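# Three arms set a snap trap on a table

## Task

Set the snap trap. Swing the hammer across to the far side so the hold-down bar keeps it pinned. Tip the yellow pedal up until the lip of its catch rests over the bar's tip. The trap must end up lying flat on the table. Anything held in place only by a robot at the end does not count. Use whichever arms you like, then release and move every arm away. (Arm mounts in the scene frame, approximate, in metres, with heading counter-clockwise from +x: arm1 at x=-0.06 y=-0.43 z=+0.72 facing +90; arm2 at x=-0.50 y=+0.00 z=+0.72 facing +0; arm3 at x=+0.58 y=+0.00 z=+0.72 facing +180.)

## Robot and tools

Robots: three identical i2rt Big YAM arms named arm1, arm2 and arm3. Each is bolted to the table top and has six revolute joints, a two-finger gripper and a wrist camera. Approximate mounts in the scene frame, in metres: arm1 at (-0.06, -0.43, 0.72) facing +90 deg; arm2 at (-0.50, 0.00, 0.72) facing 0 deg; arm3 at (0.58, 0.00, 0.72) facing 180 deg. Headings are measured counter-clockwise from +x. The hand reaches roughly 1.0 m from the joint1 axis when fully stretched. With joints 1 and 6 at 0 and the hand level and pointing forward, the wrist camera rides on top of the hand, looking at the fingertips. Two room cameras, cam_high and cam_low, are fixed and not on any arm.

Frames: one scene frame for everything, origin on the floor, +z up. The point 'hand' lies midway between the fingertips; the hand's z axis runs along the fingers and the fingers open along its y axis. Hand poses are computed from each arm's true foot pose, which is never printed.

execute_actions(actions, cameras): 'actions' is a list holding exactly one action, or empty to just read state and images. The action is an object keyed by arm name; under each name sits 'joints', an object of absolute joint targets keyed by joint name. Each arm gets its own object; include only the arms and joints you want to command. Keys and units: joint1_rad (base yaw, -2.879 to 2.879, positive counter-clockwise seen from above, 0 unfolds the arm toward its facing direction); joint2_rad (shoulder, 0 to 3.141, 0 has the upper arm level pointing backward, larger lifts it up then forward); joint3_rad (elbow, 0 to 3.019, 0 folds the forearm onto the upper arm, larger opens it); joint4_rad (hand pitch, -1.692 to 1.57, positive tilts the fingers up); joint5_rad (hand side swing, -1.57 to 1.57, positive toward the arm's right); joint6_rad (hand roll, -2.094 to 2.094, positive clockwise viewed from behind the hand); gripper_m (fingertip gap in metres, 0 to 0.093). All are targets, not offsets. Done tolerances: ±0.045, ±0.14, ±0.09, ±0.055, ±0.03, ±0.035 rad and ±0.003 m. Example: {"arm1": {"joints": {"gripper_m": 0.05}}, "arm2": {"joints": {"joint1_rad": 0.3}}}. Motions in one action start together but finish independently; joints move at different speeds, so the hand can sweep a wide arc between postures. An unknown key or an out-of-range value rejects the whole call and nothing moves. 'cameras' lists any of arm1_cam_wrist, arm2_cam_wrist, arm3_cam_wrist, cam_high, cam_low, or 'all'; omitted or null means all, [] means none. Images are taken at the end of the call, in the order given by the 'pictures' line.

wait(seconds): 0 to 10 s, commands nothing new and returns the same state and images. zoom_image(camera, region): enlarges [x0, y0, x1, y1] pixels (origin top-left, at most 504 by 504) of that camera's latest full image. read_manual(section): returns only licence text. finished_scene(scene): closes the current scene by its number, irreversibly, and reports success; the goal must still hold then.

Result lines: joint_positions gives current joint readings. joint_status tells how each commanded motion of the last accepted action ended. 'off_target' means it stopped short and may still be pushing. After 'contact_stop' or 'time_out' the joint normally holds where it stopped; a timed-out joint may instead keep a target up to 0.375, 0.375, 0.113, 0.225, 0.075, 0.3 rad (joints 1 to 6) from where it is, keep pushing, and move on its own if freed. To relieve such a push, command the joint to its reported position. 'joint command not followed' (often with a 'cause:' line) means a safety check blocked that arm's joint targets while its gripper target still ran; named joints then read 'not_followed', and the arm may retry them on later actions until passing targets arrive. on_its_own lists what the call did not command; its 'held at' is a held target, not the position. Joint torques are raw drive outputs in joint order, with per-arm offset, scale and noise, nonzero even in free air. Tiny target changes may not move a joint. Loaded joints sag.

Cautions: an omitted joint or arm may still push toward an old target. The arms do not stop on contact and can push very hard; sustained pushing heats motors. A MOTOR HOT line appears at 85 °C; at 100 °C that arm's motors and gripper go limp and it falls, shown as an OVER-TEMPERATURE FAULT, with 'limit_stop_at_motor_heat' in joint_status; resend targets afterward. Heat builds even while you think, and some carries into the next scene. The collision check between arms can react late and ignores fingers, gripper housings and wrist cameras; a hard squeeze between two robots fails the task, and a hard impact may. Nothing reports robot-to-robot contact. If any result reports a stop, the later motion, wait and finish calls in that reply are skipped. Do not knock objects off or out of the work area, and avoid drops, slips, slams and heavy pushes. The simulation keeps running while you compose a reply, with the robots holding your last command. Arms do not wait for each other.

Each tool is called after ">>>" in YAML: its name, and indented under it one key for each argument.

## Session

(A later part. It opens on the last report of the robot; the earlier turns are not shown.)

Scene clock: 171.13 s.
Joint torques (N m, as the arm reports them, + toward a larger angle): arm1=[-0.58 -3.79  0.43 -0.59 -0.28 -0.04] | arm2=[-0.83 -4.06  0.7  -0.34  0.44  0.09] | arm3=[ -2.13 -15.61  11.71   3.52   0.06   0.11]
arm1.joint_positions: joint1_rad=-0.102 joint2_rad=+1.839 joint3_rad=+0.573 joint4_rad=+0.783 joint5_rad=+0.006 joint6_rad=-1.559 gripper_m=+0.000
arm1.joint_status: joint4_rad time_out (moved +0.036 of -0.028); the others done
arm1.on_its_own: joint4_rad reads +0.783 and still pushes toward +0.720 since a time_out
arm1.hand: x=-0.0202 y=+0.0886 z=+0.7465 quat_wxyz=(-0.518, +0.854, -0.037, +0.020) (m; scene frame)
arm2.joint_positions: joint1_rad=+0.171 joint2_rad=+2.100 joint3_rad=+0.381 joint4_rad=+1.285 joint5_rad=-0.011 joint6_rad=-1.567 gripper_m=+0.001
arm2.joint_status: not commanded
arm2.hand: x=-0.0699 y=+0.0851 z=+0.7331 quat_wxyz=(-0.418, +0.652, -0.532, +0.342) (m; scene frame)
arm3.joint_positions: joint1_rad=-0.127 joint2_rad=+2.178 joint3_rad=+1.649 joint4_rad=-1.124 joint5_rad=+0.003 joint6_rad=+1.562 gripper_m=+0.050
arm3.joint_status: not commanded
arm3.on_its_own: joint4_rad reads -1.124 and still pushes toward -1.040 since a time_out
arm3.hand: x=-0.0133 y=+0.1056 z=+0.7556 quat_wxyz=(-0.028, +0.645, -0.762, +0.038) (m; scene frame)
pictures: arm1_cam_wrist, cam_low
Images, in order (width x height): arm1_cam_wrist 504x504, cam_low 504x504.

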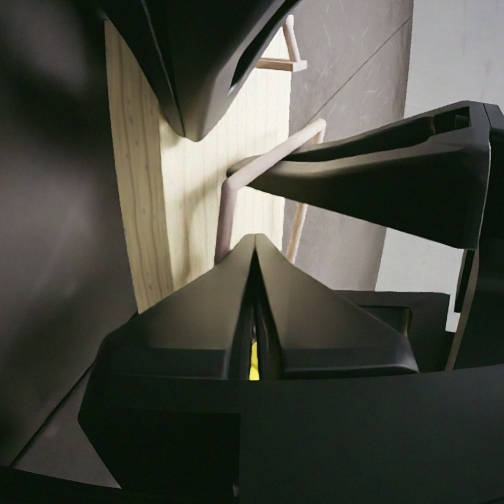

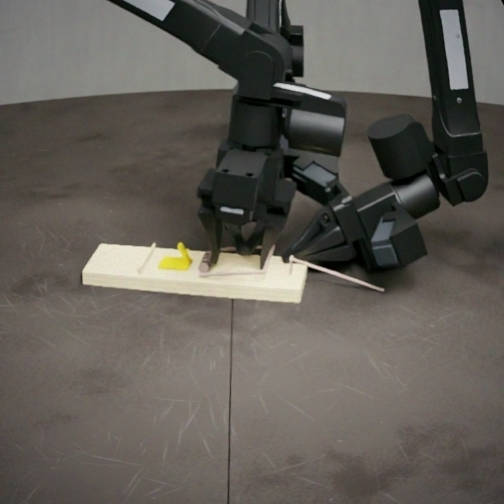

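>>> execute_actions:
  actions:
    - {"arm1":{"joints":{"joint2_rad":1.98,"joint3_rad":0.50}},"arm3":{"joints":{"joint2_rad":2.18,"joint3_rad":1.65,"joint4_rad":-1.15,"gripper_m":0.045}}}
  cameras: []

>>> execute_actions:
  actions:
    - {"arm3":{"joints":{"joint2_rad":2.0,"joint4_rad":-1.27}}}
  cameras: ["cam_high","cam_low"]

Scene clock: 172.00 s.
Joint torques (N m, as the arm reports them, + toward a larger angle): arm1=[ 0.62 -3.01 -1.21 -1.1  -0.22 -0.03] | arm2=[-0.85 -4.16  0.73 -0.28  0.44  0.1 ] | arm3=[ -2.13 -20.53   6.79  -0.78   0.06   0.1 ]
arm1.joint_positions: joint1_rad=-0.102 joint2_rad=+1.855 joint3_rad=+0.573 joint4_rad=+0.797 joint5_rad=+0.005 joint6_rad=-1.555 gripper_m=+0.000
arm1.joint_status: all done
arm1.on_its_own: joint4_rad reads +0.797 and still pushes toward +0.720 since a time_out
arm1.hand: x=-0.0206 y=+0.0881 z=+0.7414 quat_wxyz=(-0.517, +0.855, -0.038, +0.019) (m; scene frame)
arm2.joint_positions: joint1_rad=+0.171 joint2_rad=+2.100 joint3_rad=+0.381 joint4_rad=+1.285 joint5_rad=-0.011 joint6_rad=-1.567 gripper_m=+0.001
arm2.joint_status: not commanded
arm2.hand: x=-0.0699 y=+0.0851 z=+0.7331 quat_wxyz=(-0.418, +0.652, -0.532, +0.342) (m; scene frame)
arm3.joint_positions: joint1_rad=-0.127 joint2_rad=+2.178 joint3_rad=+1.649 joint4_rad=-1.129 joint5_rad=+0.003 joint6_rad=+1.562 gripper_m=+0.045
arm3.joint_status: all done
arm3.hand: x=-0.0122 y=+0.1054 z=+0.7560 quat_wxyz=(-0.030, +0.645, -0.762, +0.040) (m; scene frame)
pictures: none
No camera images: the call's "cameras" was empty. Leave "cameras" out to get every camera's image.

Scene clock: 173.07 s.
Joint torques (N m, as the arm reports them, + toward a larger angle): arm1=[-0.11 -3.09 -1.23 -1.25 -0.17  0.06] | arm2=[-0.94 -3.98  0.79 -0.36  0.46  0.1 ] | arm3=[ -2.16 -16.73   7.68  -0.41   0.06   0.1 ]
arm1.joint_positions: joint1_rad=-0.102 joint2_rad=+1.855 joint3_rad=+0.573 joint4_rad=+0.797 joint5_rad=+0.005 joint6_rad=-1.555 gripper_m=+0.000
arm1.joint_status: not commanded
arm1.on_its_own: joint4_rad reads +0.797 and still pushes toward +0.720 since a time_out
arm1.hand: x=-0.0205 y=+0.0881 z=+0.7414 quat_wxyz=(-0.517, +0.855, -0.038, +0.019) (m; scene frame)
arm2.joint_positions: joint1_rad=+0.171 joint2_rad=+2.100 joint3_rad=+0.381 joint4_rad=+1.285 joint5_rad=-0.011 joint6_rad=-1.567 gripper_m=+0.001
arm2.joint_status: not commanded
arm2.hand: x=-0.0699 y=+0.0851 z=+0.7331 quat_wxyz=(-0.418, +0.652, -0.532, +0.342) (m; scene frame)
arm3.joint_positions: joint1_rad=-0.127 joint2_rad=+1.973 joint3_rad=+1.649 joint4_rad=-1.256 joint5_rad=+0.002 joint6_rad=+1.563 gripper_m=+0.045
arm3.joint_status: all done
arm3.hand: x=-0.0042 y=+0.1050 z=+0.8761 quat_wxyz=(-0.005, +0.646, -0.764, +0.010) (m; scene frame)
pictures: cam_high, cam_low
Images, in order (width x height): cam_high 504x504, cam_low 504x504.

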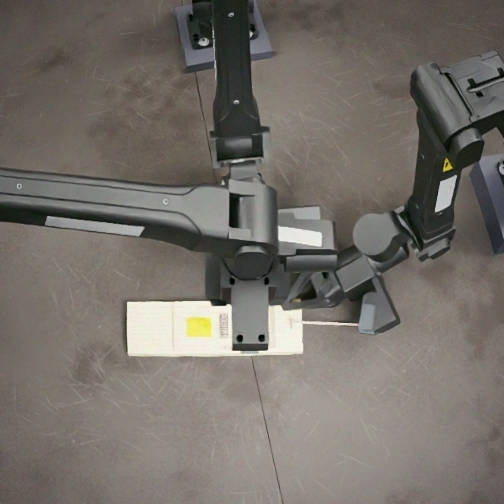

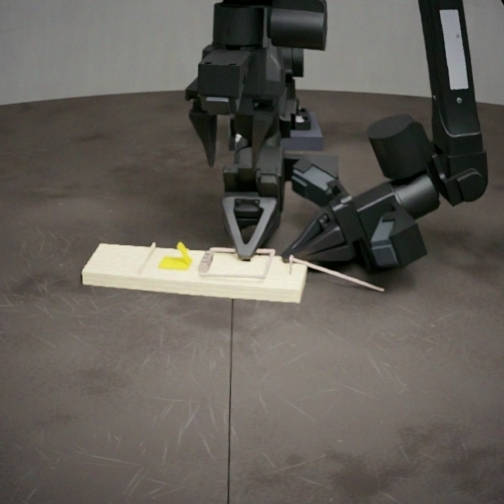

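>>> execute_actions:
  actions:
    - {"arm3":{"joints":{"joint2_rad":1.4,"joint3_rad":0.8,"joint4_rad":-0.2,"gripper_m":0}},"arm2":{"joints":{"joint2_rad":2.02,"joint3_rad":0.2,"joint4_rad":1.4}}}
  cameras: []

>>> execute_actions:
  actions:
    - {"arm3":{"joints":{"joint2_rad":1.648,"joint3_rad":0.50,"joint4_rad":0.43}},"arm2":{"joints":{"joint1_rad":0.31,"joint2_rad":1.2,"joint3_rad":0.4,"joint4_rad":0.3,"joint6_rad":0.47,"gripper_m":0.03}}}
  cameras: []

>>> execute_actions:
  actions:
    - {"arm3":{"joints":{"joint2_rad":1.86,"joint3_rad":0.47,"joint4_rad":0.44}},"arm2":{"joints":{"joint2_rad":1.4,"joint3_rad":0.86,"joint4_rad":-0.785}}}
  cameras: []

>>> execute_actions:
  actions:
    - {"arm2":{"joints":{"joint2_rad":1.61}}}
  cameras: ["arm2_cam_wrist","cam_high","cam_low"]

Scene clock: 175.03 s.
Joint torques (N m, as the arm reports them, + toward a larger angle): arm1=[-0.62 -2.33 -1.06 -1.05 -0.27  0.01] | arm2=[-0.8  -8.19 -0.35  3.28  0.16  0.1 ] | arm3=[ -2.25 -10.38   7.35   2.64   0.04   0.03]
arm1.joint_positions: joint1_rad=-0.102 joint2_rad=+1.855 joint3_rad=+0.573 joint4_rad=+0.797 joint5_rad=+0.005 joint6_rad=-1.555 gripper_m=+0.000
arm1.joint_status: not commanded
arm1.on_its_own: joint4_rad reads +0.797 and still pushes toward +0.720 since a time_out
arm1.hand: x=-0.0205 y=+0.0881 z=+0.7414 quat_wxyz=(-0.517, +0.855, -0.038, +0.019) (m; scene frame)
arm2.joint_positions: joint1_rad=+0.171 joint2_rad=+2.028 joint3_rad=+0.196 joint4_rad=+1.376 joint5_rad=-0.004 joint6_rad=-1.567 gripper_m=+0.001
arm2.joint_status: all done
arm2.hand: x=-0.1344 y=+0.0714 z=+0.7541 quat_wxyz=(-0.409, +0.655, -0.537, +0.339) (m; scene frame)
arm3.joint_positions: joint1_rad=-0.127 joint2_rad=+1.388 joint3_rad=+0.803 joint4_rad=-0.223 joint5_rad=+0.002 joint6_rad=+1.563 gripper_m=+0.001
arm3.joint_status: all done
arm3.hand: x=+0.0784 y=+0.0907 z=+0.9185 quat_wxyz=(+0.236, +0.599, -0.712, -0.280) (m; scene frame)
pictures: none
No camera images: the call's "cameras" was empty. Leave "cameras" out to get every camera's image.

Scene clock: 177.40 s.
Joint torques (N m, as the arm reports them, + toward a larger angle): arm1=[-1.07 -2.91 -1.14 -1.03 -0.24  0.02] | arm2=[ 0.66 -5.39  8.31  1.88  0.14  0.11] | arm3=[ -2.27 -10.59   4.03   2.77   0.05   0.  ]
arm1.joint_positions: joint1_rad=-0.102 joint2_rad=+1.855 joint3_rad=+0.573 joint4_rad=+0.797 joint5_rad=+0.004 joint6_rad=-1.555 gripper_m=+0.000
arm1.joint_status: not commanded
arm1.on_its_own: joint4_rad reads +0.797 and still pushes toward +0.720 since a time_out
arm1.hand: x=-0.0207 y=+0.0881 z=+0.7414 quat_wxyz=(-0.517, +0.855, -0.038, +0.018) (m; scene frame)
arm2.joint_positions: joint1_rad=+0.308 joint2_rad=+1.203 joint3_rad=+0.390 joint4_rad=+0.310 joint5_rad=-0.002 joint6_rad=+0.462 gripper_m=+0.030
arm2.joint_status: all done
arm2.hand: x=-0.0965 y=+0.1396 z=+0.9033 quat_wxyz=(-0.472, -0.053, -0.858, -0.194) (m; scene frame)
arm3.joint_positions: joint1_rad=-0.127 joint2_rad=+1.643 joint3_rad=+0.505 joint4_rad=+0.406 joint5_rad=+0.002 joint6_rad=+1.565 gripper_m=+0.000
arm3.joint_status: all done
arm3.hand: x=+0.1273 y=+0.0808 z=+0.7849 quat_wxyz=(+0.259, +0.589, -0.701, -0.306) (m; scene frame)
pictures: none
No camera images: the call's "cameras" was empty. Leave "cameras" out to get every camera's image.

Scene clock: 178.97 s.
Joint torques (N m, as the arm reports them, + toward a larger angle): arm1=[-0.4  -3.2  -1.28 -1.06  0.   -0.03] | arm2=[ 0.7  -8.56 10.7   0.76  0.15  0.12] | arm3=[-2.25 -3.12  2.75  0.4   0.07 -0.01]
arm1.joint_positions: joint1_rad=-0.102 joint2_rad=+1.855 joint3_rad=+0.573 joint4_rad=+0.797 joint5_rad=-0.002 joint6_rad=-1.554 gripper_m=+0.000
arm1.joint_status: not commanded
arm1.on_its_own: joint4_rad reads +0.797 and still pushes toward +0.720 since a time_out
arm1.hand: x=-0.0216 y=+0.0882 z=+0.7415 quat_wxyz=(-0.518, +0.855, -0.037, +0.016) (m; scene frame)
arm2.joint_positions: joint1_rad=+0.308 joint2_rad=+1.402 joint3_rad=+0.824 joint4_rad=-0.774 joint5_rad=-0.002 joint6_rad=+0.462 gripper_m=+0.030
arm2.joint_status: all done
arm2.hand: x=-0.1235 y=+0.1298 z=+0.8572 quat_wxyz=(-0.104, -0.065, -0.992, -0.039) (m; scene frame)
arm3.joint_positions: joint1_rad=-0.127 joint2_rad=+1.745 joint3_rad=+0.479 joint4_rad=+0.473 joint5_rad=+0.002 joint6_rad=+1.566 gripper_m=+0.000
arm3.joint_status: all done
arm3.hand: x=+0.1460 y=+0.0771 z=+0.7450 quat_wxyz=(+0.241, +0.597, -0.711, -0.284) (m; scene frame)
pictures: none
No camera images: the call's "cameras" was empty. Leave "cameras" out to get every camera's image.

Scene clock: 179.97 s.
Joint torques (N m, as the arm reports them, + toward a larger angle): arm1=[-0.86 -1.98 -1.13 -0.97  0.    0.01] | arm2=[  0.69 -10.65   9.36   0.34   0.13   0.11] | arm3=[-2.27 -3.12  2.76  0.39  0.07 -0.01]
arm1.joint_positions: joint1_rad=-0.102 joint2_rad=+1.855 joint3_rad=+0.573 joint4_rad=+0.797 joint5_rad=-0.002 joint6_rad=-1.554 gripper_m=+0.000
arm1.joint_status: not commanded
arm1.on_its_own: joint4_rad reads +0.797 and still pushes toward +0.720 since a time_out
arm1.hand: x=-0.0216 y=+0.0882 z=+0.7415 quat_wxyz=(-0.518, +0.855, -0.037, +0.016) (m; scene frame)
arm2.joint_positions: joint1_rad=+0.308 joint2_rad=+1.624 joint3_rad=+0.824 joint4_rad=-0.775 joint5_rad=-0.002 joint6_rad=+0.462 gripper_m=+0.030
arm2.joint_status: all done
arm2.hand: x=-0.1453 y=+0.1215 z=+0.7759 quat_wxyz=(-0.001, -0.066, -0.998, +0.004) (m; scene frame)
arm3.joint_positions: joint1_rad=-0.127 joint2_rad=+1.745 joint3_rad=+0.479 joint4_rad=+0.473 joint5_rad=+0.002 joint6_rad=+1.566 gripper_m=+0.000
arm3.joint_status: not commanded
arm3.hand: x=+0.1460 y=+0.0771 z=+0.7450 quat_wxyz=(+0.241, +0.597, -0.711, -0.284) (m; scene frame)
pictures: arm2_cam_wrist, cam_high, cam_low
Images, in order (width x height): arm2_cam_wrist 504x504, cam_high 504x504, cam_low 504x504.

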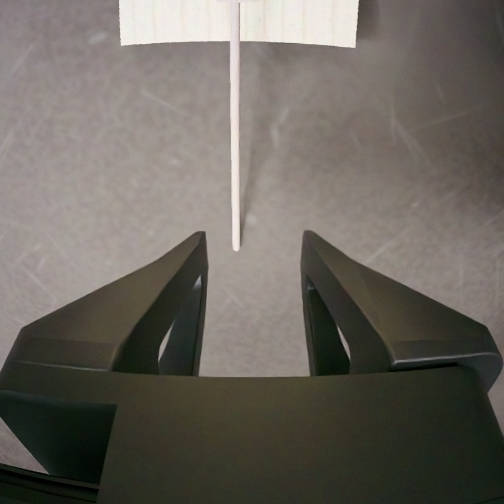

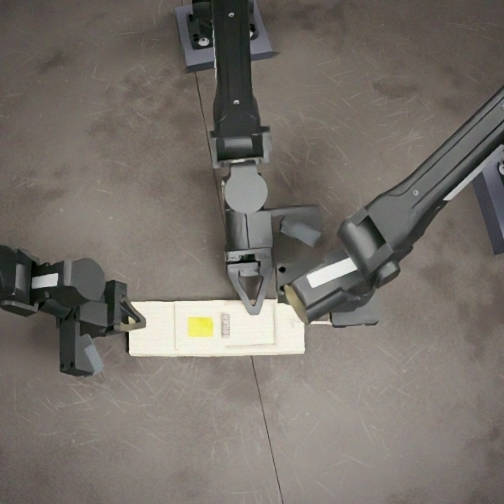

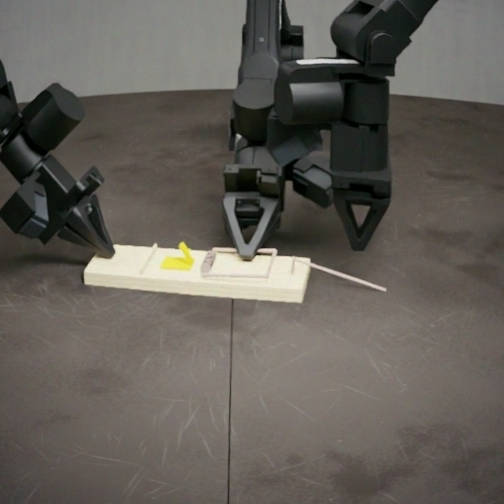

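>>> execute_actions:
  actions:
    - {"arm2":{"joints":{"joint1_rad":0.336,"joint2_rad":1.735,"joint3_rad":0.79,"joint4_rad":-0.59,"joint6_rad":0.49}}}
  cameras: ["arm2_cam_wrist","cam_low"]

Scene clock: 180.93 s.
Joint torques (N m, as the arm reports them, + toward a larger angle): arm1=[-0.88 -2.58 -1.2  -1.14  0.02 -0.07] | arm2=[  1.36 -11.21   5.34   1.38   0.16   0.14] | arm3=[-2.23 -3.1   2.76  0.39  0.07 -0.01]
arm1.joint_positions: joint1_rad=-0.102 joint2_rad=+1.855 joint3_rad=+0.573 joint4_rad=+0.797 joint5_rad=-0.002 joint6_rad=-1.554 gripper_m=+0.000
arm1.joint_status: not commanded
arm1.on_its_own: joint4_rad reads +0.797 and still pushes toward +0.720 since a time_out
arm1.hand: x=-0.0216 y=+0.0882 z=+0.7415 quat_wxyz=(-0.518, +0.855, -0.037, +0.016) (m; scene frame)
arm2.joint_positions: joint1_rad=+0.326 joint2_rad=+1.745 joint3_rad=+0.789 joint4_rad=-0.604 joint5_rad=-0.002 joint6_rad=+0.482 gripper_m=+0.030
arm2.joint_status: all done
arm2.hand: x=-0.1452 y=+0.1282 z=+0.7241 quat_wxyz=(-0.008, -0.066, -0.998, +0.001) (m; scene frame)
arm3.joint_positions: joint1_rad=-0.127 joint2_rad=+1.745 joint3_rad=+0.479 joint4_rad=+0.473 joint5_rad=+0.002 joint6_rad=+1.566 gripper_m=+0.000
arm3.joint_status: not commanded
arm3.hand: x=+0.1460 y=+0.0771 z=+0.7450 quat_wxyz=(+0.241, +0.597, -0.711, -0.284) (m; scene frame)
pictures: arm2_cam_wrist, cam_low
Images, in order (width x height): arm2_cam_wrist 504x504, cam_low 504x504.

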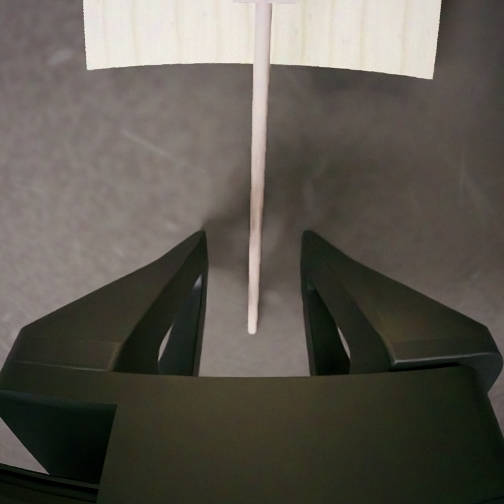

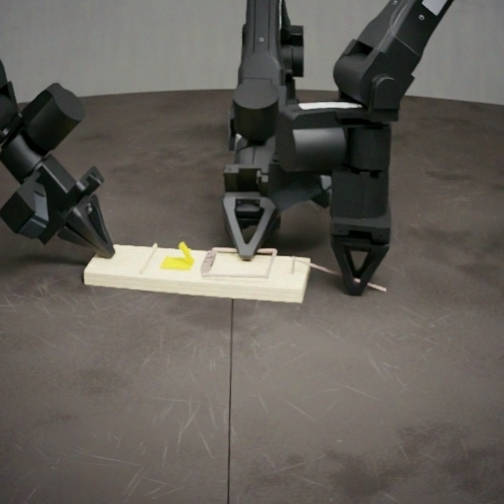

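>>> execute_actions:
  actions:
    - {"arm2":{"joints":{"gripper_m":0.002}}}
  cameras: []

>>> execute_actions:
  actions:
    - {"arm2":{"joints":{"joint2_rad":1.62,"joint3_rad":0.862,"joint4_rad":-0.785}}}
  cameras: ["cam_low"]

Scene clock: 181.63 s.
Joint torques (N m, as the arm reports them, + toward a larger angle): arm1=[-0.03 -3.16 -1.41 -1.11 -0.01  0.01] | arm2=[  1.22 -11.21   5.36   1.35   0.15   0.04] | arm3=[-2.23 -3.13  2.75  0.39  0.07 -0.01]
arm1.joint_positions: joint1_rad=-0.102 joint2_rad=+1.855 joint3_rad=+0.573 joint4_rad=+0.797 joint5_rad=-0.002 joint6_rad=-1.554 gripper_m=+0.000
arm1.joint_status: not commanded
arm1.on_its_own: joint4_rad reads +0.797 and still pushes toward +0.720 since a time_out
arm1.hand: x=-0.0216 y=+0.0882 z=+0.7415 quat_wxyz=(-0.518, +0.855, -0.037, +0.016) (m; scene frame)
arm2.joint_positions: joint1_rad=+0.326 joint2_rad=+1.745 joint3_rad=+0.789 joint4_rad=-0.604 joint5_rad=-0.002 joint6_rad=+0.488 gripper_m=+0.002
arm2.joint_status: all done
arm2.hand: x=-0.1452 y=+0.1282 z=+0.7241 quat_wxyz=(-0.008, -0.070, -0.998, +0.001) (m; scene frame)
arm3.joint_positions: joint1_rad=-0.127 joint2_rad=+1.745 joint3_rad=+0.479 joint4_rad=+0.473 joint5_rad=+0.002 joint6_rad=+1.566 gripper_m=+0.000
arm3.joint_status: not commanded
arm3.hand: x=+0.1460 y=+0.0771 z=+0.7450 quat_wxyz=(+0.241, +0.597, -0.711, -0.284) (m; scene frame)
pictures: none
No camera images: the call's "cameras" was empty. Leave "cameras" out to get every camera's image.

Scene clock: 182.57 s.
Joint torques (N m, as the arm reports them, + toward a larger angle): arm1=[-0.48 -3.07 -0.91 -1.29  0.09 -0.07] | arm2=[  1.22 -10.14   9.12  -0.22  -0.24   0.02] | arm3=[-2.25 -3.24  2.75  0.27  0.07 -0.01]
arm1.joint_positions: joint1_rad=-0.102 joint2_rad=+1.855 joint3_rad=+0.573 joint4_rad=+0.797 joint5_rad=-0.004 joint6_rad=-1.554 gripper_m=+0.000
arm1.joint_status: not commanded
arm1.on_its_own: joint4_rad reads +0.797 and still pushes toward +0.720 since a time_out
arm1.hand: x=-0.0220 y=+0.0882 z=+0.7415 quat_wxyz=(-0.518, +0.855, -0.037, +0.015) (m; scene frame)
arm2.joint_positions: joint1_rad=+0.327 joint2_rad=+1.625 joint3_rad=+0.826 joint4_rad=-0.760 joint5_rad=+0.009 joint6_rad=+0.491 gripper_m=+0.002
arm2.joint_status: all done
arm2.hand: x=-0.1426 y=+0.1283 z=+0.7761 quat_wxyz=(-0.011, -0.070, -0.997, +0.006) (m; scene frame)
arm3.joint_positions: joint1_rad=-0.127 joint2_rad=+1.746 joint3_rad=+0.479 joint4_rad=+0.475 joint5_rad=+0.002 joint6_rad=+1.566 gripper_m=+0.000
arm3.joint_status: not commanded
arm3.hand: x=+0.1458 y=+0.0772 z=+0.7449 quat_wxyz=(+0.242, +0.596, -0.710, -0.285) (m; scene frame)
pictures: cam_low
Images, in order (width x height): cam_low 504x504.

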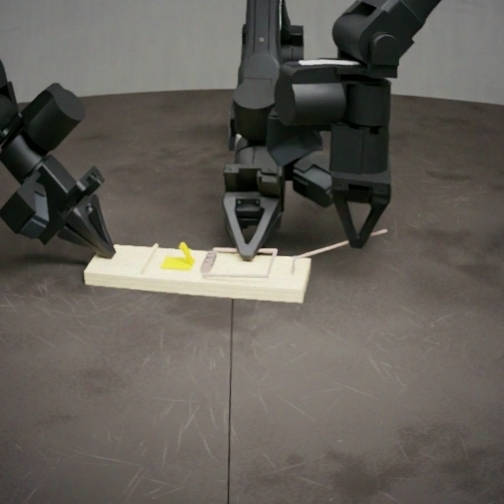

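>>> execute_actions:
  actions:
    - {"arm2":{"joints":{"joint1_rad":0.285,"joint2_rad":1.605,"joint3_rad":0.962,"joint4_rad":-0.893,"joint6_rad":0.45}}}
  cameras: []

>>> execute_actions:
  actions:
    - {"arm2":{"joints":{"joint1_rad":0.244,"joint2_rad":1.665,"joint3_rad":1.09,"joint4_rad":-0.955,"joint6_rad":0.41}}}
  cameras: ["cam_low"]

>>> execute_actions:
  actions:
    - {"arm2":{"joints":{"joint1_rad":0.209,"joint2_rad":1.772,"joint3_rad":1.20,"joint6_rad":0.375}}}
  cameras: ["cam_low"]

>>> execute_actions:
  actions:
    - {"arm2":{"joints":{"joint1_rad":0.19,"joint2_rad":1.88,"joint3_rad":1.252,"joint4_rad":-0.875,"joint6_rad":0.356}}}
  cameras: ["cam_low"]

Scene clock: 183.57 s.
Joint torques (N m, as the arm reports them, + toward a larger angle): arm1=[-0.44 -3.22 -1.26 -1.33  0.14 -0.02] | arm2=[ -1.73 -11.12  10.91   0.2    0.29  -0.11] | arm3=[-2.23 -3.35  2.75  0.16  0.07 -0.01]
arm1.joint_positions: joint1_rad=-0.102 joint2_rad=+1.855 joint3_rad=+0.573 joint4_rad=+0.797 joint5_rad=-0.006 joint6_rad=-1.553 gripper_m=+0.000
arm1.joint_status: not commanded
arm1.on_its_own: joint4_rad reads +0.797 and still pushes toward +0.720 since a time_out
arm1.hand: x=-0.0224 y=+0.0882 z=+0.7415 quat_wxyz=(-0.518, +0.855, -0.036, +0.013) (m; scene frame)
arm2.joint_positions: joint1_rad=+0.301 joint2_rad=+1.625 joint3_rad=+0.907 joint4_rad=-0.878 joint5_rad=-0.005 joint6_rad=+0.462 gripper_m=+0.002
arm2.joint_status: all done
arm2.hand: x=-0.1292 y=+0.1251 z=+0.7985 quat_wxyz=(+0.010, -0.069, -0.998, +0.007) (m; scene frame)
arm3.joint_positions: joint1_rad=-0.127 joint2_rad=+1.748 joint3_rad=+0.479 joint4_rad=+0.478 joint5_rad=+0.002 joint6_rad=+1.566 gripper_m=+0.000
arm3.joint_status: not commanded
arm3.hand: x=+0.1455 y=+0.0772 z=+0.7447 quat_wxyz=(+0.242, +0.596, -0.710, -0.285) (m; scene frame)
pictures: none
No camera images: the call's "cameras" was empty. Leave "cameras" out to get every camera's image.

Scene clock: 184.43 s.
Joint torques (N m, as the arm reports them, + toward a larger angle): arm1=[-0.47 -3.41 -1.14 -1.07  0.17 -0.01] | arm2=[ -1.03 -10.86  11.73   1.47   0.44  -0.03] | arm3=[-2.23 -3.45  2.74  0.07  0.03 -0.01]
arm1.joint_positions: joint1_rad=-0.102 joint2_rad=+1.855 joint3_rad=+0.573 joint4_rad=+0.797 joint5_rad=-0.006 joint6_rad=-1.553 gripper_m=+0.000
arm1.joint_status: not commanded
arm1.on_its_own: joint4_rad reads +0.797 and still pushes toward +0.720 since a time_out
arm1.hand: x=-0.0224 y=+0.0882 z=+0.7415 quat_wxyz=(-0.518, +0.855, -0.036, +0.013) (m; scene frame)
arm2.joint_positions: joint1_rad=+0.258 joint2_rad=+1.660 joint3_rad=+1.031 joint4_rad=-0.974 joint5_rad=-0.010 joint6_rad=+0.418 gripper_m=+0.002
arm2.joint_status: all done
arm2.hand: x=-0.0933 y=+0.1190 z=+0.8219 quat_wxyz=(+0.014, -0.068, -0.998, +0.005) (m; scene frame)
arm3.joint_positions: joint1_rad=-0.127 joint2_rad=+1.749 joint3_rad=+0.479 joint4_rad=+0.480 joint5_rad=+0.002 joint6_rad=+1.566 gripper_m=+0.000
arm3.joint_status: not commanded
arm3.hand: x=+0.1453 y=+0.0774 z=+0.7447 quat_wxyz=(+0.242, +0.596, -0.710, -0.286) (m; scene frame)
pictures: cam_low
Images, in order (width x height): cam_low 504x504.

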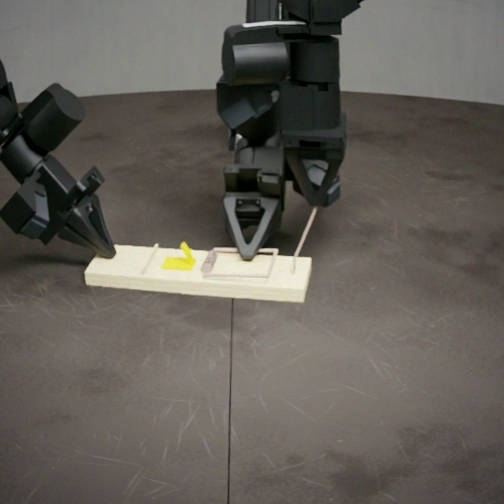

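Scene clock: 185.20 s.
Joint torques (N m, as the arm reports them, + toward a larger angle): arm1=[ 0.06 -3.3  -1.2  -1.    0.2   0.02] | arm2=[  0.29 -12.11  10.19   1.17   0.04  -0.03] | arm3=[-2.26 -3.45  2.74  0.07  0.03 -0.01]
arm1.joint_positions: joint1_rad=-0.102 joint2_rad=+1.855 joint3_rad=+0.573 joint4_rad=+0.797 joint5_rad=-0.006 joint6_rad=-1.553 gripper_m=+0.000
arm1.joint_status: not commanded
arm1.on_its_own: joint4_rad reads +0.797 and still pushes toward +0.720 since a time_out
arm1.hand: x=-0.0224 y=+0.0882 z=+0.7415 quat_wxyz=(-0.518, +0.855, -0.036, +0.013) (m; scene frame)
arm2.joint_positions: joint1_rad=+0.209 joint2_rad=+1.764 joint3_rad=+1.164 joint4_rad=-0.964 joint5_rad=+0.000 joint6_rad=+0.383 gripper_m=+0.002
arm2.joint_status: all done
arm2.hand: x=-0.0345 y=+0.1096 z=+0.8191 quat_wxyz=(-0.007, -0.075, -0.997, +0.003) (m; scene frame)
arm3.joint_positions: joint1_rad=-0.127 joint2_rad=+1.749 joint3_rad=+0.479 joint4_rad=+0.480 joint5_rad=+0.002 joint6_rad=+1.566 gripper_m=+0.000
arm3.joint_status: not commanded
arm3.hand: x=+0.1453 y=+0.0774 z=+0.7447 quat_wxyz=(+0.242, +0.596, -0.710, -0.286) (m; scene frame)
pictures: cam_low
Images, in order (width x height): cam_low 504x504.

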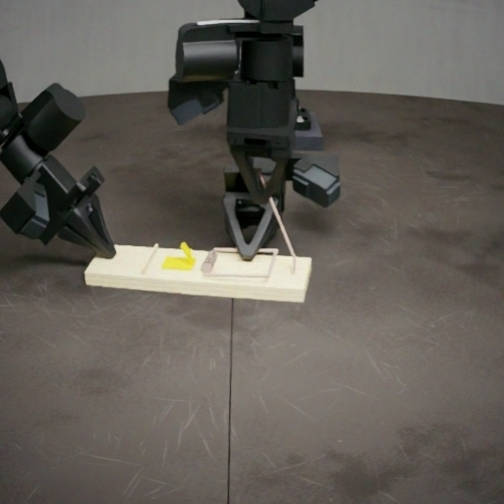

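Scene clock: 186.03 s.
Joint torques (N m, as the arm reports them, + toward a larger angle): arm1=[-0.44 -3.12 -1.2  -1.23  0.1  -0.02] | arm2=[  0.88 -13.32   9.54   0.97  -0.2    0.03] | arm3=[-2.24 -3.44  2.73  0.08  0.03 -0.01]
arm1.joint_positions: joint1_rad=-0.102 joint2_rad=+1.855 joint3_rad=+0.573 joint4_rad=+0.797 joint5_rad=-0.006 joint6_rad=-1.553 gripper_m=+0.000
arm1.joint_status: not commanded
arm1.on_its_own: joint4_rad reads +0.797 and still pushes toward +0.720 since a time_out
arm1.hand: x=-0.0224 y=+0.0882 z=+0.7415 quat_wxyz=(-0.518, +0.855, -0.036, +0.013) (m; scene frame)
arm2.joint_positions: joint1_rad=+0.184 joint2_rad=+1.873 joint3_rad=+1.223 joint4_rad=-0.877 joint5_rad=+0.007 joint6_rad=+0.358 gripper_m=+0.002
arm2.joint_status: all done
arm2.hand: x=+0.0037 y=+0.1036 z=+0.7868 quat_wxyz=(-0.026, -0.076, -0.997, +0.001) (m; scene frame)
arm3.joint_positions: joint1_rad=-0.127 joint2_rad=+1.749 joint3_rad=+0.479 joint4_rad=+0.480 joint5_rad=+0.002 joint6_rad=+1.566 gripper_m=+0.000
arm3.joint_status: not commanded
arm3.hand: x=+0.1453 y=+0.0774 z=+0.7447 quat_wxyz=(+0.242, +0.596, -0.710, -0.286) (m; scene frame)
pictures: cam_low
Images, in order (width x height): cam_low 504x504.

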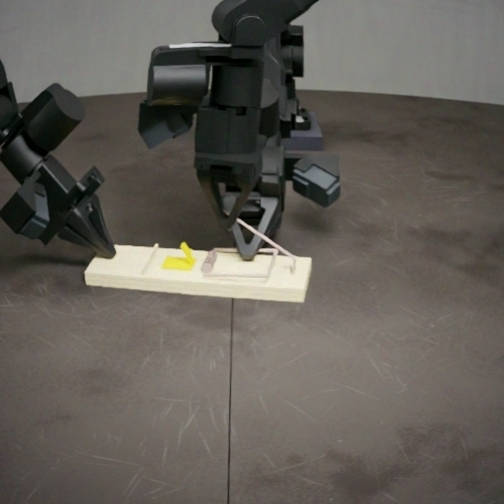

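Lower a bit more, release, lift.

>>> execute_actions:
  actions:
    - {"arm2":{"joints":{"joint2_rad":1.93,"joint4_rad":-0.80}}}
  cameras: []

>>> execute_actions:
  actions:
    - {"arm2":{"joints":{"gripper_m":0.014}}}
  cameras: []

>>> execute_actions:
  actions:
    - {"arm2":{"joints":{"joint2_rad":1.2,"joint3_rad":1.0,"joint1_rad":0.5}}}
  cameras: ["cam_low","arm3_cam_wrist"]

>>> zoom_image:
  camera: "cam_low"
  region: [130, 210, 320, 310]

Scene clock: 186.83 s.
Joint torques (N m, as the arm reports them, + toward a larger angle): arm1=[-0.65 -2.93 -1.12 -1.18  0.12 -0.04] | arm2=[  1.47 -13.34   9.39   1.37  -0.38   0.07] | arm3=[-2.24 -3.4   2.73  0.08  0.03 -0.01]
arm1.joint_positions: joint1_rad=-0.102 joint2_rad=+1.855 joint3_rad=+0.573 joint4_rad=+0.797 joint5_rad=-0.006 joint6_rad=-1.553 gripper_m=+0.000
arm1.joint_status: not commanded
arm1.on_its_own: joint4_rad reads +0.797 and still pushes toward +0.720 since a time_out
arm1.hand: x=-0.0224 y=+0.0882 z=+0.7415 quat_wxyz=(-0.518, +0.855, -0.036, +0.013) (m; scene frame)
arm2.joint_positions: joint1_rad=+0.179 joint2_rad=+1.917 joint3_rad=+1.223 joint4_rad=-0.812 joint5_rad=+0.013 joint6_rad=+0.354 gripper_m=+0.002
arm2.joint_status: all done
arm2.hand: x=+0.0137 y=+0.1023 z=+0.7655 quat_wxyz=(-0.036, -0.076, -0.996, +0.001) (m; scene frame)
arm3.joint_positions: joint1_rad=-0.127 joint2_rad=+1.749 joint3_rad=+0.479 joint4_rad=+0.480 joint5_rad=+0.002 joint6_rad=+1.566 gripper_m=+0.000
arm3.joint_status: not commanded
arm3.hand: x=+0.1453 y=+0.0774 z=+0.7447 quat_wxyz=(+0.242, +0.596, -0.710, -0.286) (m; scene frame)
pictures: none
No camera images: the call's "cameras" was empty. Leave "cameras" out to get every camera's image.

Scene clock: 187.37 s.
Joint torques (N m, as the arm reports them, + toward a larger angle): arm1=[ 0.13 -2.99 -1.14 -1.12  0.24 -0.04] | arm2=[  1.53 -13.93   9.16   1.34  -0.08   0.06] | arm3=[-2.24 -3.44  2.74  0.07  0.03 -0.01]
arm1.joint_positions: joint1_rad=-0.102 joint2_rad=+1.855 joint3_rad=+0.573 joint4_rad=+0.797 joint5_rad=-0.006 joint6_rad=-1.553 gripper_m=+0.000
arm1.joint_status: not commanded
arm1.on_its_own: joint4_rad reads +0.797 and still pushes toward +0.720 since a time_out
arm1.hand: x=-0.0224 y=+0.0882 z=+0.7415 quat_wxyz=(-0.518, +0.855, -0.036, +0.013) (m; scene frame)
arm2.joint_positions: joint1_rad=+0.181 joint2_rad=+1.924 joint3_rad=+1.223 joint4_rad=-0.812 joint5_rad=+0.004 joint6_rad=+0.354 gripper_m=+0.014
arm2.joint_status: all done
arm2.hand: x=+0.0123 y=+0.1043 z=+0.7622 quat_wxyz=(-0.032, -0.075, -0.997, -0.002) (m; scene frame)
arm3.joint_positions: joint1_rad=-0.127 joint2_rad=+1.749 joint3_rad=+0.479 joint4_rad=+0.480 joint5_rad=+0.002 joint6_rad=+1.566 gripper_m=+0.000
arm3.joint_status: not commanded
arm3.hand: x=+0.1453 y=+0.0774 z=+0.7447 quat_wxyz=(+0.242, +0.596, -0.710, -0.286) (m; scene frame)
pictures: none
No camera images: the call's "cameras" was empty. Leave "cameras" out to get every camera's image.

Scene clock: 188.83 s.
Joint torques (N m, as the arm reports them, + toward a larger angle): arm1=[-0.03 -3.03 -1.21 -1.02  0.17 -0.06] | arm2=[-0.64 -6.37  9.85  2.    0.07  0.04] | arm3=[-2.22 -3.43  2.73  0.07  0.03 -0.01]
arm1.joint_positions: joint1_rad=-0.102 joint2_rad=+1.855 joint3_rad=+0.573 joint4_rad=+0.797 joint5_rad=-0.006 joint6_rad=-1.553 gripper_m=+0.000
arm1.joint_status: not commanded
arm1.on_its_own: joint4_rad reads +0.797 and still pushes toward +0.720 since a time_out
arm1.hand: x=-0.0224 y=+0.0882 z=+0.7415 quat_wxyz=(-0.518, +0.855, -0.036, +0.013) (m; scene frame)
arm2.joint_positions: joint1_rad=+0.511 joint2_rad=+1.195 joint3_rad=+0.997 joint4_rad=-0.806 joint5_rad=+0.000 joint6_rad=+0.354 gripper_m=+0.014
arm2.joint_status: all done
arm2.hand: x=-0.1115 y=+0.2320 z=+1.0150 quat_wxyz=(-0.255, +0.088, -0.956, -0.116) (m; scene frame)
arm3.joint_positions: joint1_rad=-0.127 joint2_rad=+1.749 joint3_rad=+0.479 joint4_rad=+0.480 joint5_rad=+0.002 joint6_rad=+1.566 gripper_m=+0.000
arm3.joint_status: not commanded
arm3.hand: x=+0.1453 y=+0.0774 z=+0.7447 quat_wxyz=(+0.242, +0.596, -0.710, -0.286) (m; scene frame)
pictures: arm3_cam_wrist, cam_low
Images, in order (width x height): arm3_cam_wrist 504x504, cam_low 504x504.

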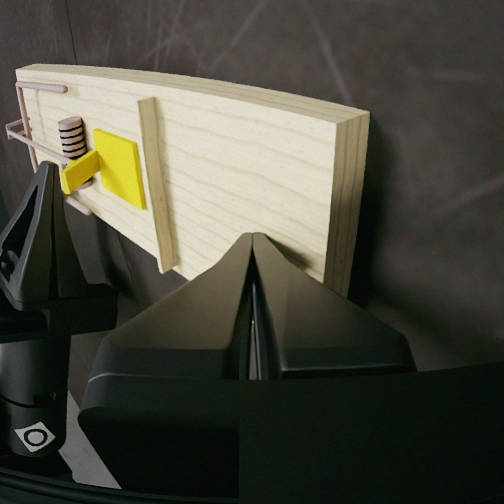

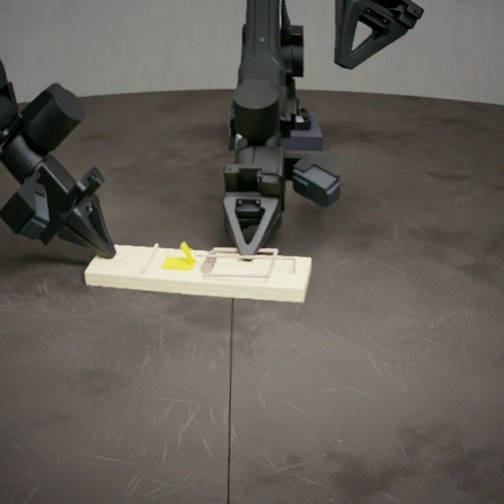

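Region (130, 210, 320, 310) of cam_low's 504x504 image, scaled by 2.653, with more detail than that image has; it fills the top 265 rows of this view, and the rest is white.

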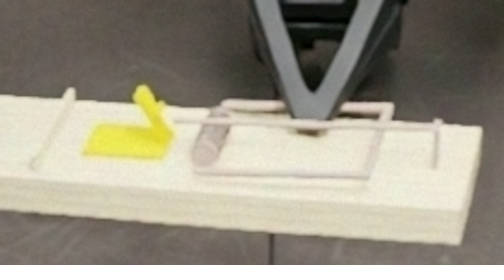

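>>> execute_actions:
  actions:
    - {"arm3":{"joints":{"joint1_rad":-0.142,"joint2_rad":1.70,"joint3_rad":0.6,"joint4_rad":0.4}}}
  cameras: []

>>> execute_actions:
  actions:
    - {"arm3":{"joints":{"joint2_rad":1.76,"joint3_rad":0.67,"joint4_rad":0.345}}}
  cameras: ["cam_low","arm3_cam_wrist"]

>>> zoom_image:
  camera: "cam_low"
  region: [130, 190, 320, 310]

Scene clock: 189.97 s.
Joint torques (N m, as the arm reports them, + toward a larger angle): arm1=[-1.48 -2.47 -1.3  -1.07  0.16  0.  ] | arm2=[-0.65 -6.95  9.73  1.98  0.07  0.05] | arm3=[ -3.09 -12.46   5.72   1.18   0.04  -0.01]
arm1.joint_positions: joint1_rad=-0.102 joint2_rad=+1.855 joint3_rad=+0.573 joint4_rad=+0.797 joint5_rad=-0.006 joint6_rad=-1.553 gripper_m=+0.000
arm1.joint_status: not commanded
arm1.on_its_own: joint4_rad reads +0.797 and still pushes toward +0.720 since a time_out
arm1.hand: x=-0.0224 y=+0.0882 z=+0.7415 quat_wxyz=(-0.518, +0.855, -0.036, +0.013) (m; scene frame)
arm2.joint_positions: joint1_rad=+0.511 joint2_rad=+1.195 joint3_rad=+0.997 joint4_rad=-0.806 joint5_rad=+0.000 joint6_rad=+0.354 gripper_m=+0.014
arm2.joint_status: not commanded
arm2.hand: x=-0.1115 y=+0.2320 z=+1.0150 quat_wxyz=(-0.255, +0.088, -0.956, -0.116) (m; scene frame)
arm3.joint_positions: joint1_rad=-0.130 joint2_rad=+1.706 joint3_rad=+0.583 joint4_rad=+0.416 joint5_rad=+0.002 joint6_rad=+1.566 gripper_m=+0.000
arm3.joint_status: all done
arm3.hand: x=+0.0955 y=+0.0881 z=+0.7847 quat_wxyz=(+0.266, +0.584, -0.699, -0.316) (m; scene frame)
pictures: none
No camera images: the call's "cameras" was empty. Leave "cameras" out to get every camera's image.

Scene clock: 190.77 s.
Joint torques (N m, as the arm reports them, + toward a larger angle): arm1=[-0.33 -2.44 -1.25 -0.81  0.13  0.03] | arm2=[-0.64 -7.1   9.78  2.01  0.08  0.06] | arm3=[ -3.07 -11.08   6.8    1.08   0.04  -0.01]
arm1.joint_positions: joint1_rad=-0.102 joint2_rad=+1.855 joint3_rad=+0.573 joint4_rad=+0.797 joint5_rad=-0.006 joint6_rad=-1.553 gripper_m=+0.000
arm1.joint_status: not commanded
arm1.on_its_own: joint4_rad reads +0.797 and still pushes toward +0.720 since a time_out
arm1.hand: x=-0.0224 y=+0.0882 z=+0.7415 quat_wxyz=(-0.518, +0.855, -0.036, +0.013) (m; scene frame)
arm2.joint_positions: joint1_rad=+0.511 joint2_rad=+1.195 joint3_rad=+0.997 joint4_rad=-0.806 joint5_rad=+0.000 joint6_rad=+0.354 gripper_m=+0.014
arm2.joint_status: not commanded
arm2.hand: x=-0.1115 y=+0.2320 z=+1.0150 quat_wxyz=(-0.255, +0.088, -0.956, -0.116) (m; scene frame)
arm3.joint_positions: joint1_rad=-0.130 joint2_rad=+1.741 joint3_rad=+0.642 joint4_rad=+0.362 joint5_rad=+0.002 joint6_rad=+1.566 gripper_m=+0.000
arm3.joint_status: all done
arm3.hand: x=+0.0795 y=+0.0909 z=+0.7791 quat_wxyz=(+0.257, +0.588, -0.703, -0.305) (m; scene frame)
pictures: arm3_cam_wrist, cam_low
Images, in order (width x height): arm3_cam_wrist 504x504, cam_low 504x504.

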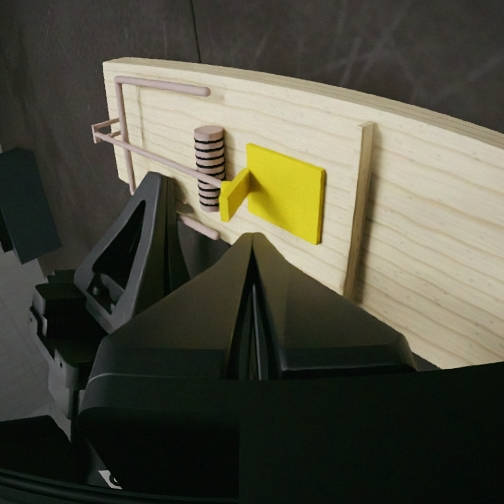

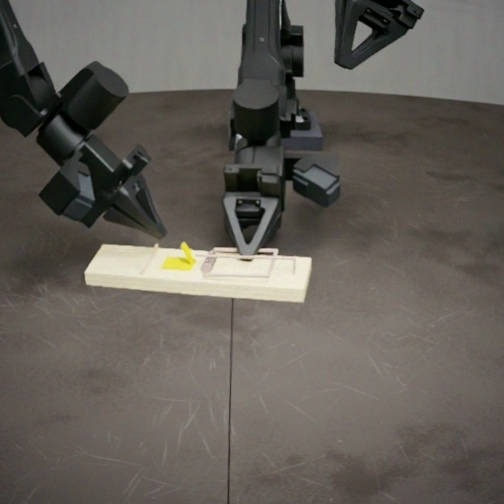

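Region (130, 190, 320, 310) of cam_low's 504x504 image, scaled by 2.653, with more detail than that image has; it fills the top 318 rows of this view, and the rest is white.

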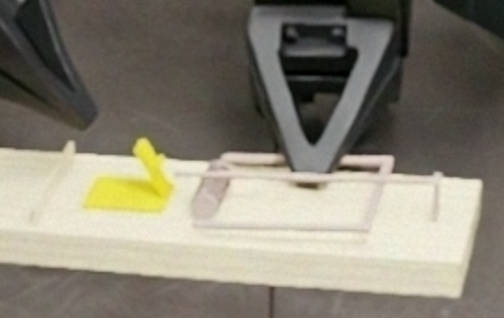

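>>> execute_actions:
  actions:
    - {"arm3":{"joints":{"joint1_rad":-0.15,"joint2_rad":1.82,"joint3_rad":0.705}}}
  cameras: ["cam_low"]

>>> zoom_image:
  camera: "cam_low"
  region: [130, 190, 320, 310]

>>> execute_actions:
  actions:
    - {"arm3":{"joints":{"joint2_rad":1.855,"joint3_rad":0.76}}}
  cameras: ["cam_low","arm3_cam_wrist"]

>>> zoom_image:
  camera: "cam_low"
  region: [130, 190, 320, 310]

Scene clock: 191.63 s.
Joint torques (N m, as the arm reports them, + toward a larger angle): arm1=[-0.3  -3.01 -1.   -1.12  0.15 -0.04] | arm2=[-0.71 -6.73  9.71  2.03  0.07  0.06] | arm3=[ -2.86 -12.1    6.46   1.15   0.04  -0.01]
arm1.joint_positions: joint1_rad=-0.102 joint2_rad=+1.855 joint3_rad=+0.573 joint4_rad=+0.797 joint5_rad=-0.006 joint6_rad=-1.553 gripper_m=+0.000
arm1.joint_status: not commanded
arm1.on_its_own: joint4_rad reads +0.797 and still pushes toward +0.720 since a time_out
arm1.hand: x=-0.0224 y=+0.0882 z=+0.7415 quat_wxyz=(-0.518, +0.855, -0.036, +0.013) (m; scene frame)
arm2.joint_positions: joint1_rad=+0.511 joint2_rad=+1.195 joint3_rad=+0.997 joint4_rad=-0.806 joint5_rad=+0.000 joint6_rad=+0.354 gripper_m=+0.014
arm2.joint_status: not commanded
arm2.hand: x=-0.1115 y=+0.2320 z=+1.0150 quat_wxyz=(-0.255, +0.088, -0.956, -0.116) (m; scene frame)
arm3.joint_positions: joint1_rad=-0.139 joint2_rad=+1.803 joint3_rad=+0.678 joint4_rad=+0.360 joint5_rad=+0.002 joint6_rad=+1.566 gripper_m=+0.000
arm3.joint_status: all done
arm3.hand: x=+0.0726 y=+0.0970 z=+0.7602 quat_wxyz=(+0.247, +0.589, -0.710, -0.296) (m; scene frame)
pictures: cam_low
Images, in order (width x height): cam_low 504x504.

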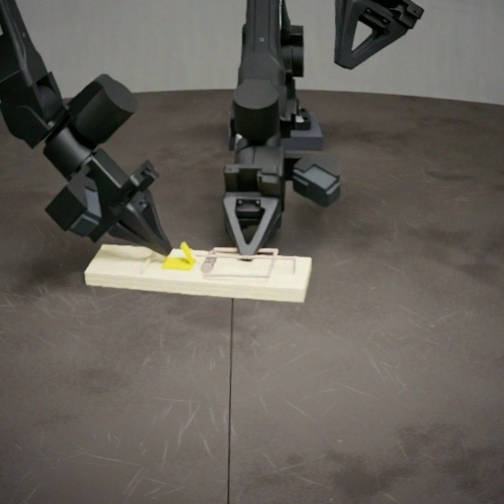

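Region (130, 190, 320, 310) of cam_low's 504x504 image, scaled by 2.653, with more detail than that image has; it fills the top 318 rows of this view, and the rest is white.

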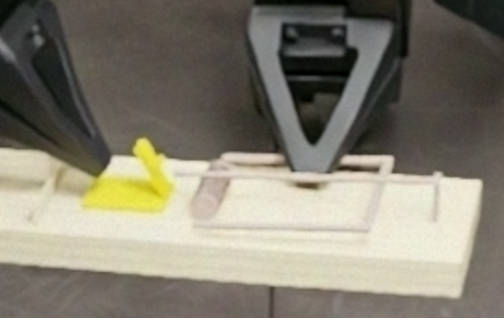

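Scene clock: 192.37 s.
Joint torques (N m, as the arm reports them, + toward a larger angle): arm1=[-0.32 -3.13 -1.18 -1.02  0.14 -0.02] | arm2=[-0.4  -7.1   9.77  1.98  0.07  0.04] | arm3=[ -2.87 -12.25   6.67   1.19   0.04  -0.01]
arm1.joint_positions: joint1_rad=-0.102 joint2_rad=+1.855 joint3_rad=+0.573 joint4_rad=+0.797 joint5_rad=-0.006 joint6_rad=-1.553 gripper_m=+0.000
arm1.joint_status: not commanded
arm1.on_its_own: joint4_rad reads +0.797 and still pushes toward +0.720 since a time_out
arm1.hand: x=-0.0224 y=+0.0882 z=+0.7415 quat_wxyz=(-0.518, +0.855, -0.036, +0.013) (m; scene frame)
arm2.joint_positions: joint1_rad=+0.511 joint2_rad=+1.195 joint3_rad=+0.997 joint4_rad=-0.806 joint5_rad=+0.000 joint6_rad=+0.354 gripper_m=+0.014
arm2.joint_status: not commanded
arm2.hand: x=-0.1115 y=+0.2320 z=+1.0150 quat_wxyz=(-0.255, +0.088, -0.956, -0.116) (m; scene frame)
arm3.joint_positions: joint1_rad=-0.139 joint2_rad=+1.834 joint3_rad=+0.732 joint4_rad=+0.360 joint5_rad=+0.002 joint6_rad=+1.566 gripper_m=+0.000
arm3.joint_status: all done
arm3.hand: x=+0.0501 y=+0.1013 z=+0.7632 quat_wxyz=(+0.254, +0.586, -0.707, -0.305) (m; scene frame)
pictures: arm3_cam_wrist, cam_low
Images, in order (width x height): arm3_cam_wrist 504x504, cam_low 504x504.

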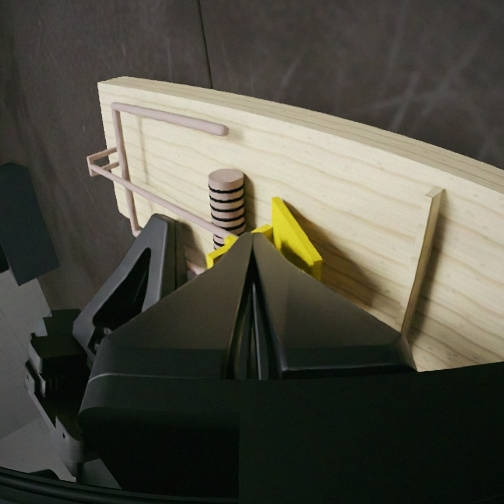

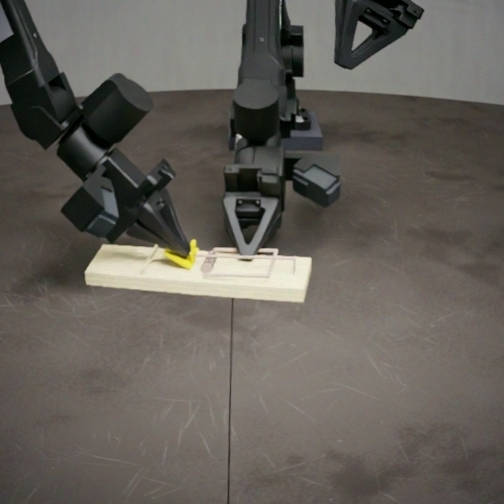

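Region (130, 190, 320, 310) of cam_low's 504x504 image, scaled by 2.653, with more detail than that image has; it fills the top 318 rows of this view, and the rest is white.

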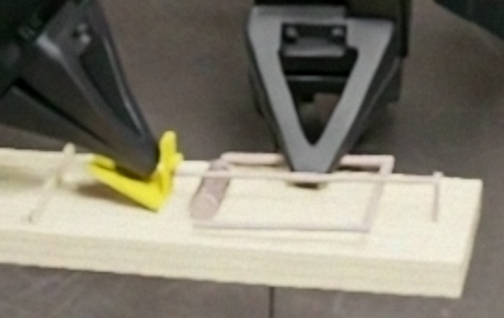

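>>> execute_actions:
  actions:
    - {"arm1":{"joints":{"joint2_rad":1.84,"joint3_rad":0.58,"joint4_rad":0.8}}}
  cameras: ["cam_high","cam_low","arm3_cam_wrist"]

Scene clock: 193.53 s.
Joint torques (N m, as the arm reports them, + toward a larger angle): arm1=[ -0.5  -14.07   4.04   1.47  -0.07   0.07] | arm2=[-0.58 -7.06  9.79  2.05  0.09  0.04] | arm3=[ -2.9  -12.41   6.73   1.17   0.04  -0.01]
arm1.joint_positions: joint1_rad=-0.102 joint2_rad=+1.850 joint3_rad=+0.578 joint4_rad=+0.812 joint5_rad=-0.002 joint6_rad=-1.561 gripper_m=+0.000
arm1.joint_status: all done
arm1.hand: x=-0.0213 y=+0.0927 z=+0.7489 quat_wxyz=(-0.528, +0.848, -0.034, +0.018) (m; scene frame)
arm2.joint_positions: joint1_rad=+0.511 joint2_rad=+1.195 joint3_rad=+0.997 joint4_rad=-0.806 joint5_rad=+0.000 joint6_rad=+0.354 gripper_m=+0.014
arm2.joint_status: not commanded
arm2.hand: x=-0.1115 y=+0.2320 z=+1.0150 quat_wxyz=(-0.255, +0.088, -0.956, -0.116) (m; scene frame)
arm3.joint_positions: joint1_rad=-0.139 joint2_rad=+1.834 joint3_rad=+0.732 joint4_rad=+0.360 joint5_rad=+0.002 joint6_rad=+1.566 gripper_m=+0.000
arm3.joint_status: not commanded
arm3.hand: x=+0.0501 y=+0.1013 z=+0.7632 quat_wxyz=(+0.254, +0.586, -0.707, -0.305) (m; scene frame)
pictures: arm3_cam_wrist, cam_high, cam_low
Images, in order (width x height): arm3_cam_wrist 504x504, cam_high 504x504, cam_low 504x504.

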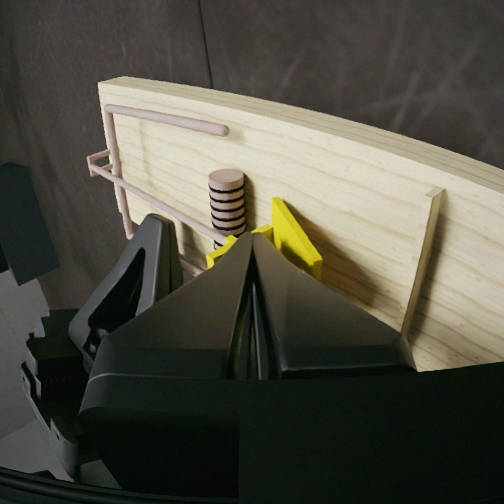

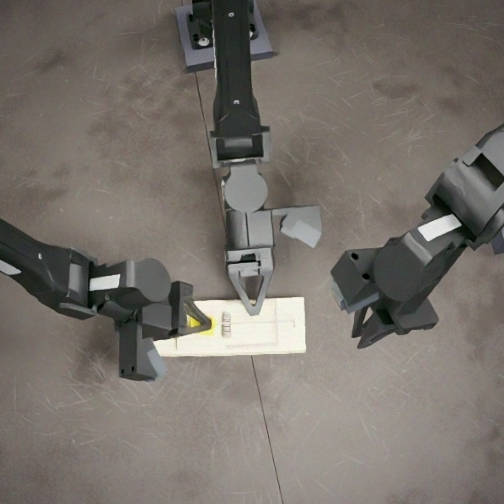

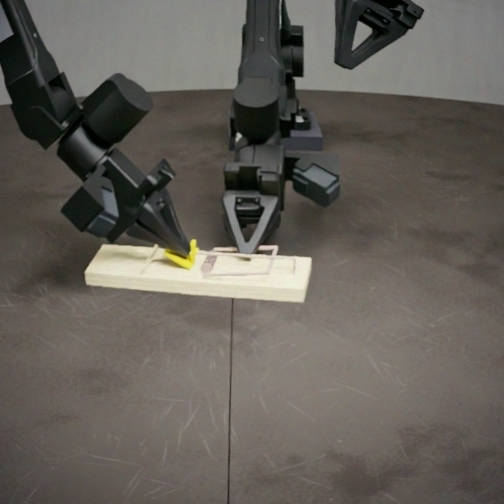

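>>> execute_actions:
  actions:
    - {"arm1":{"joints":{"joint2_rad":1.77,"joint3_rad":0.515,"joint4_rad":0.8}}}
  cameras: ["cam_low","arm3_cam_wrist"]

>>> zoom_image:
  camera: "cam_low"
  region: [130, 200, 330, 320]

Scene clock: 194.53 s.
Joint torques (N m, as the arm reports them, + toward a larger angle): arm1=[  0.01 -11.66   4.29   1.36   0.07   0.04] | arm2=[-0.58 -6.73  9.77  2.06  0.08  0.05] | arm3=[ -2.89 -12.5    6.72   1.17   0.04  -0.01]
arm1.joint_positions: joint1_rad=-0.102 joint2_rad=+1.770 joint3_rad=+0.515 joint4_rad=+0.812 joint5_rad=-0.002 joint6_rad=-1.562 gripper_m=+0.000
arm1.joint_status: all done
arm1.hand: x=-0.0229 y=+0.0725 z=+0.7667 quat_wxyz=(-0.535, +0.844, -0.034, +0.018) (m; scene frame)
arm2.joint_positions: joint1_rad=+0.511 joint2_rad=+1.195 joint3_rad=+0.997 joint4_rad=-0.806 joint5_rad=+0.000 joint6_rad=+0.354 gripper_m=+0.014
arm2.joint_status: not commanded
arm2.hand: x=-0.1115 y=+0.2320 z=+1.0150 quat_wxyz=(-0.255, +0.088, -0.956, -0.116) (m; scene frame)
arm3.joint_positions: joint1_rad=-0.139 joint2_rad=+1.834 joint3_rad=+0.732 joint4_rad=+0.360 joint5_rad=+0.002 joint6_rad=+1.566 gripper_m=+0.000
arm3.joint_status: not commanded
arm3.hand: x=+0.0501 y=+0.1013 z=+0.7632 quat_wxyz=(+0.254, +0.586, -0.707, -0.305) (m; scene frame)
pictures: arm3_cam_wrist, cam_low
Images, in order (width x height): arm3_cam_wrist 504x504, cam_low 504x504.

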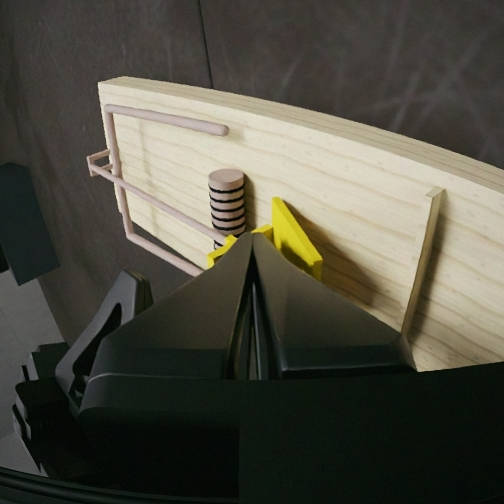

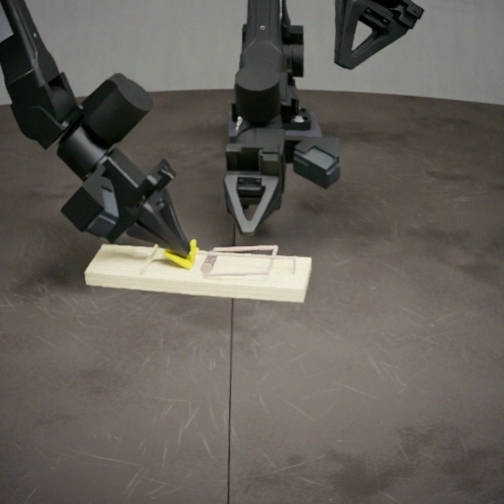

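Region (130, 200, 330, 320) of cam_low's 504x504 image, scaled by 2.520, with more detail than that image has; it fills the top 302 rows of this view, and the rest is white.

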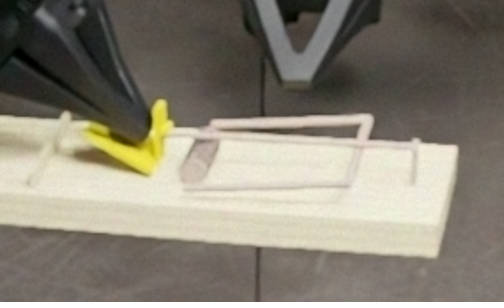

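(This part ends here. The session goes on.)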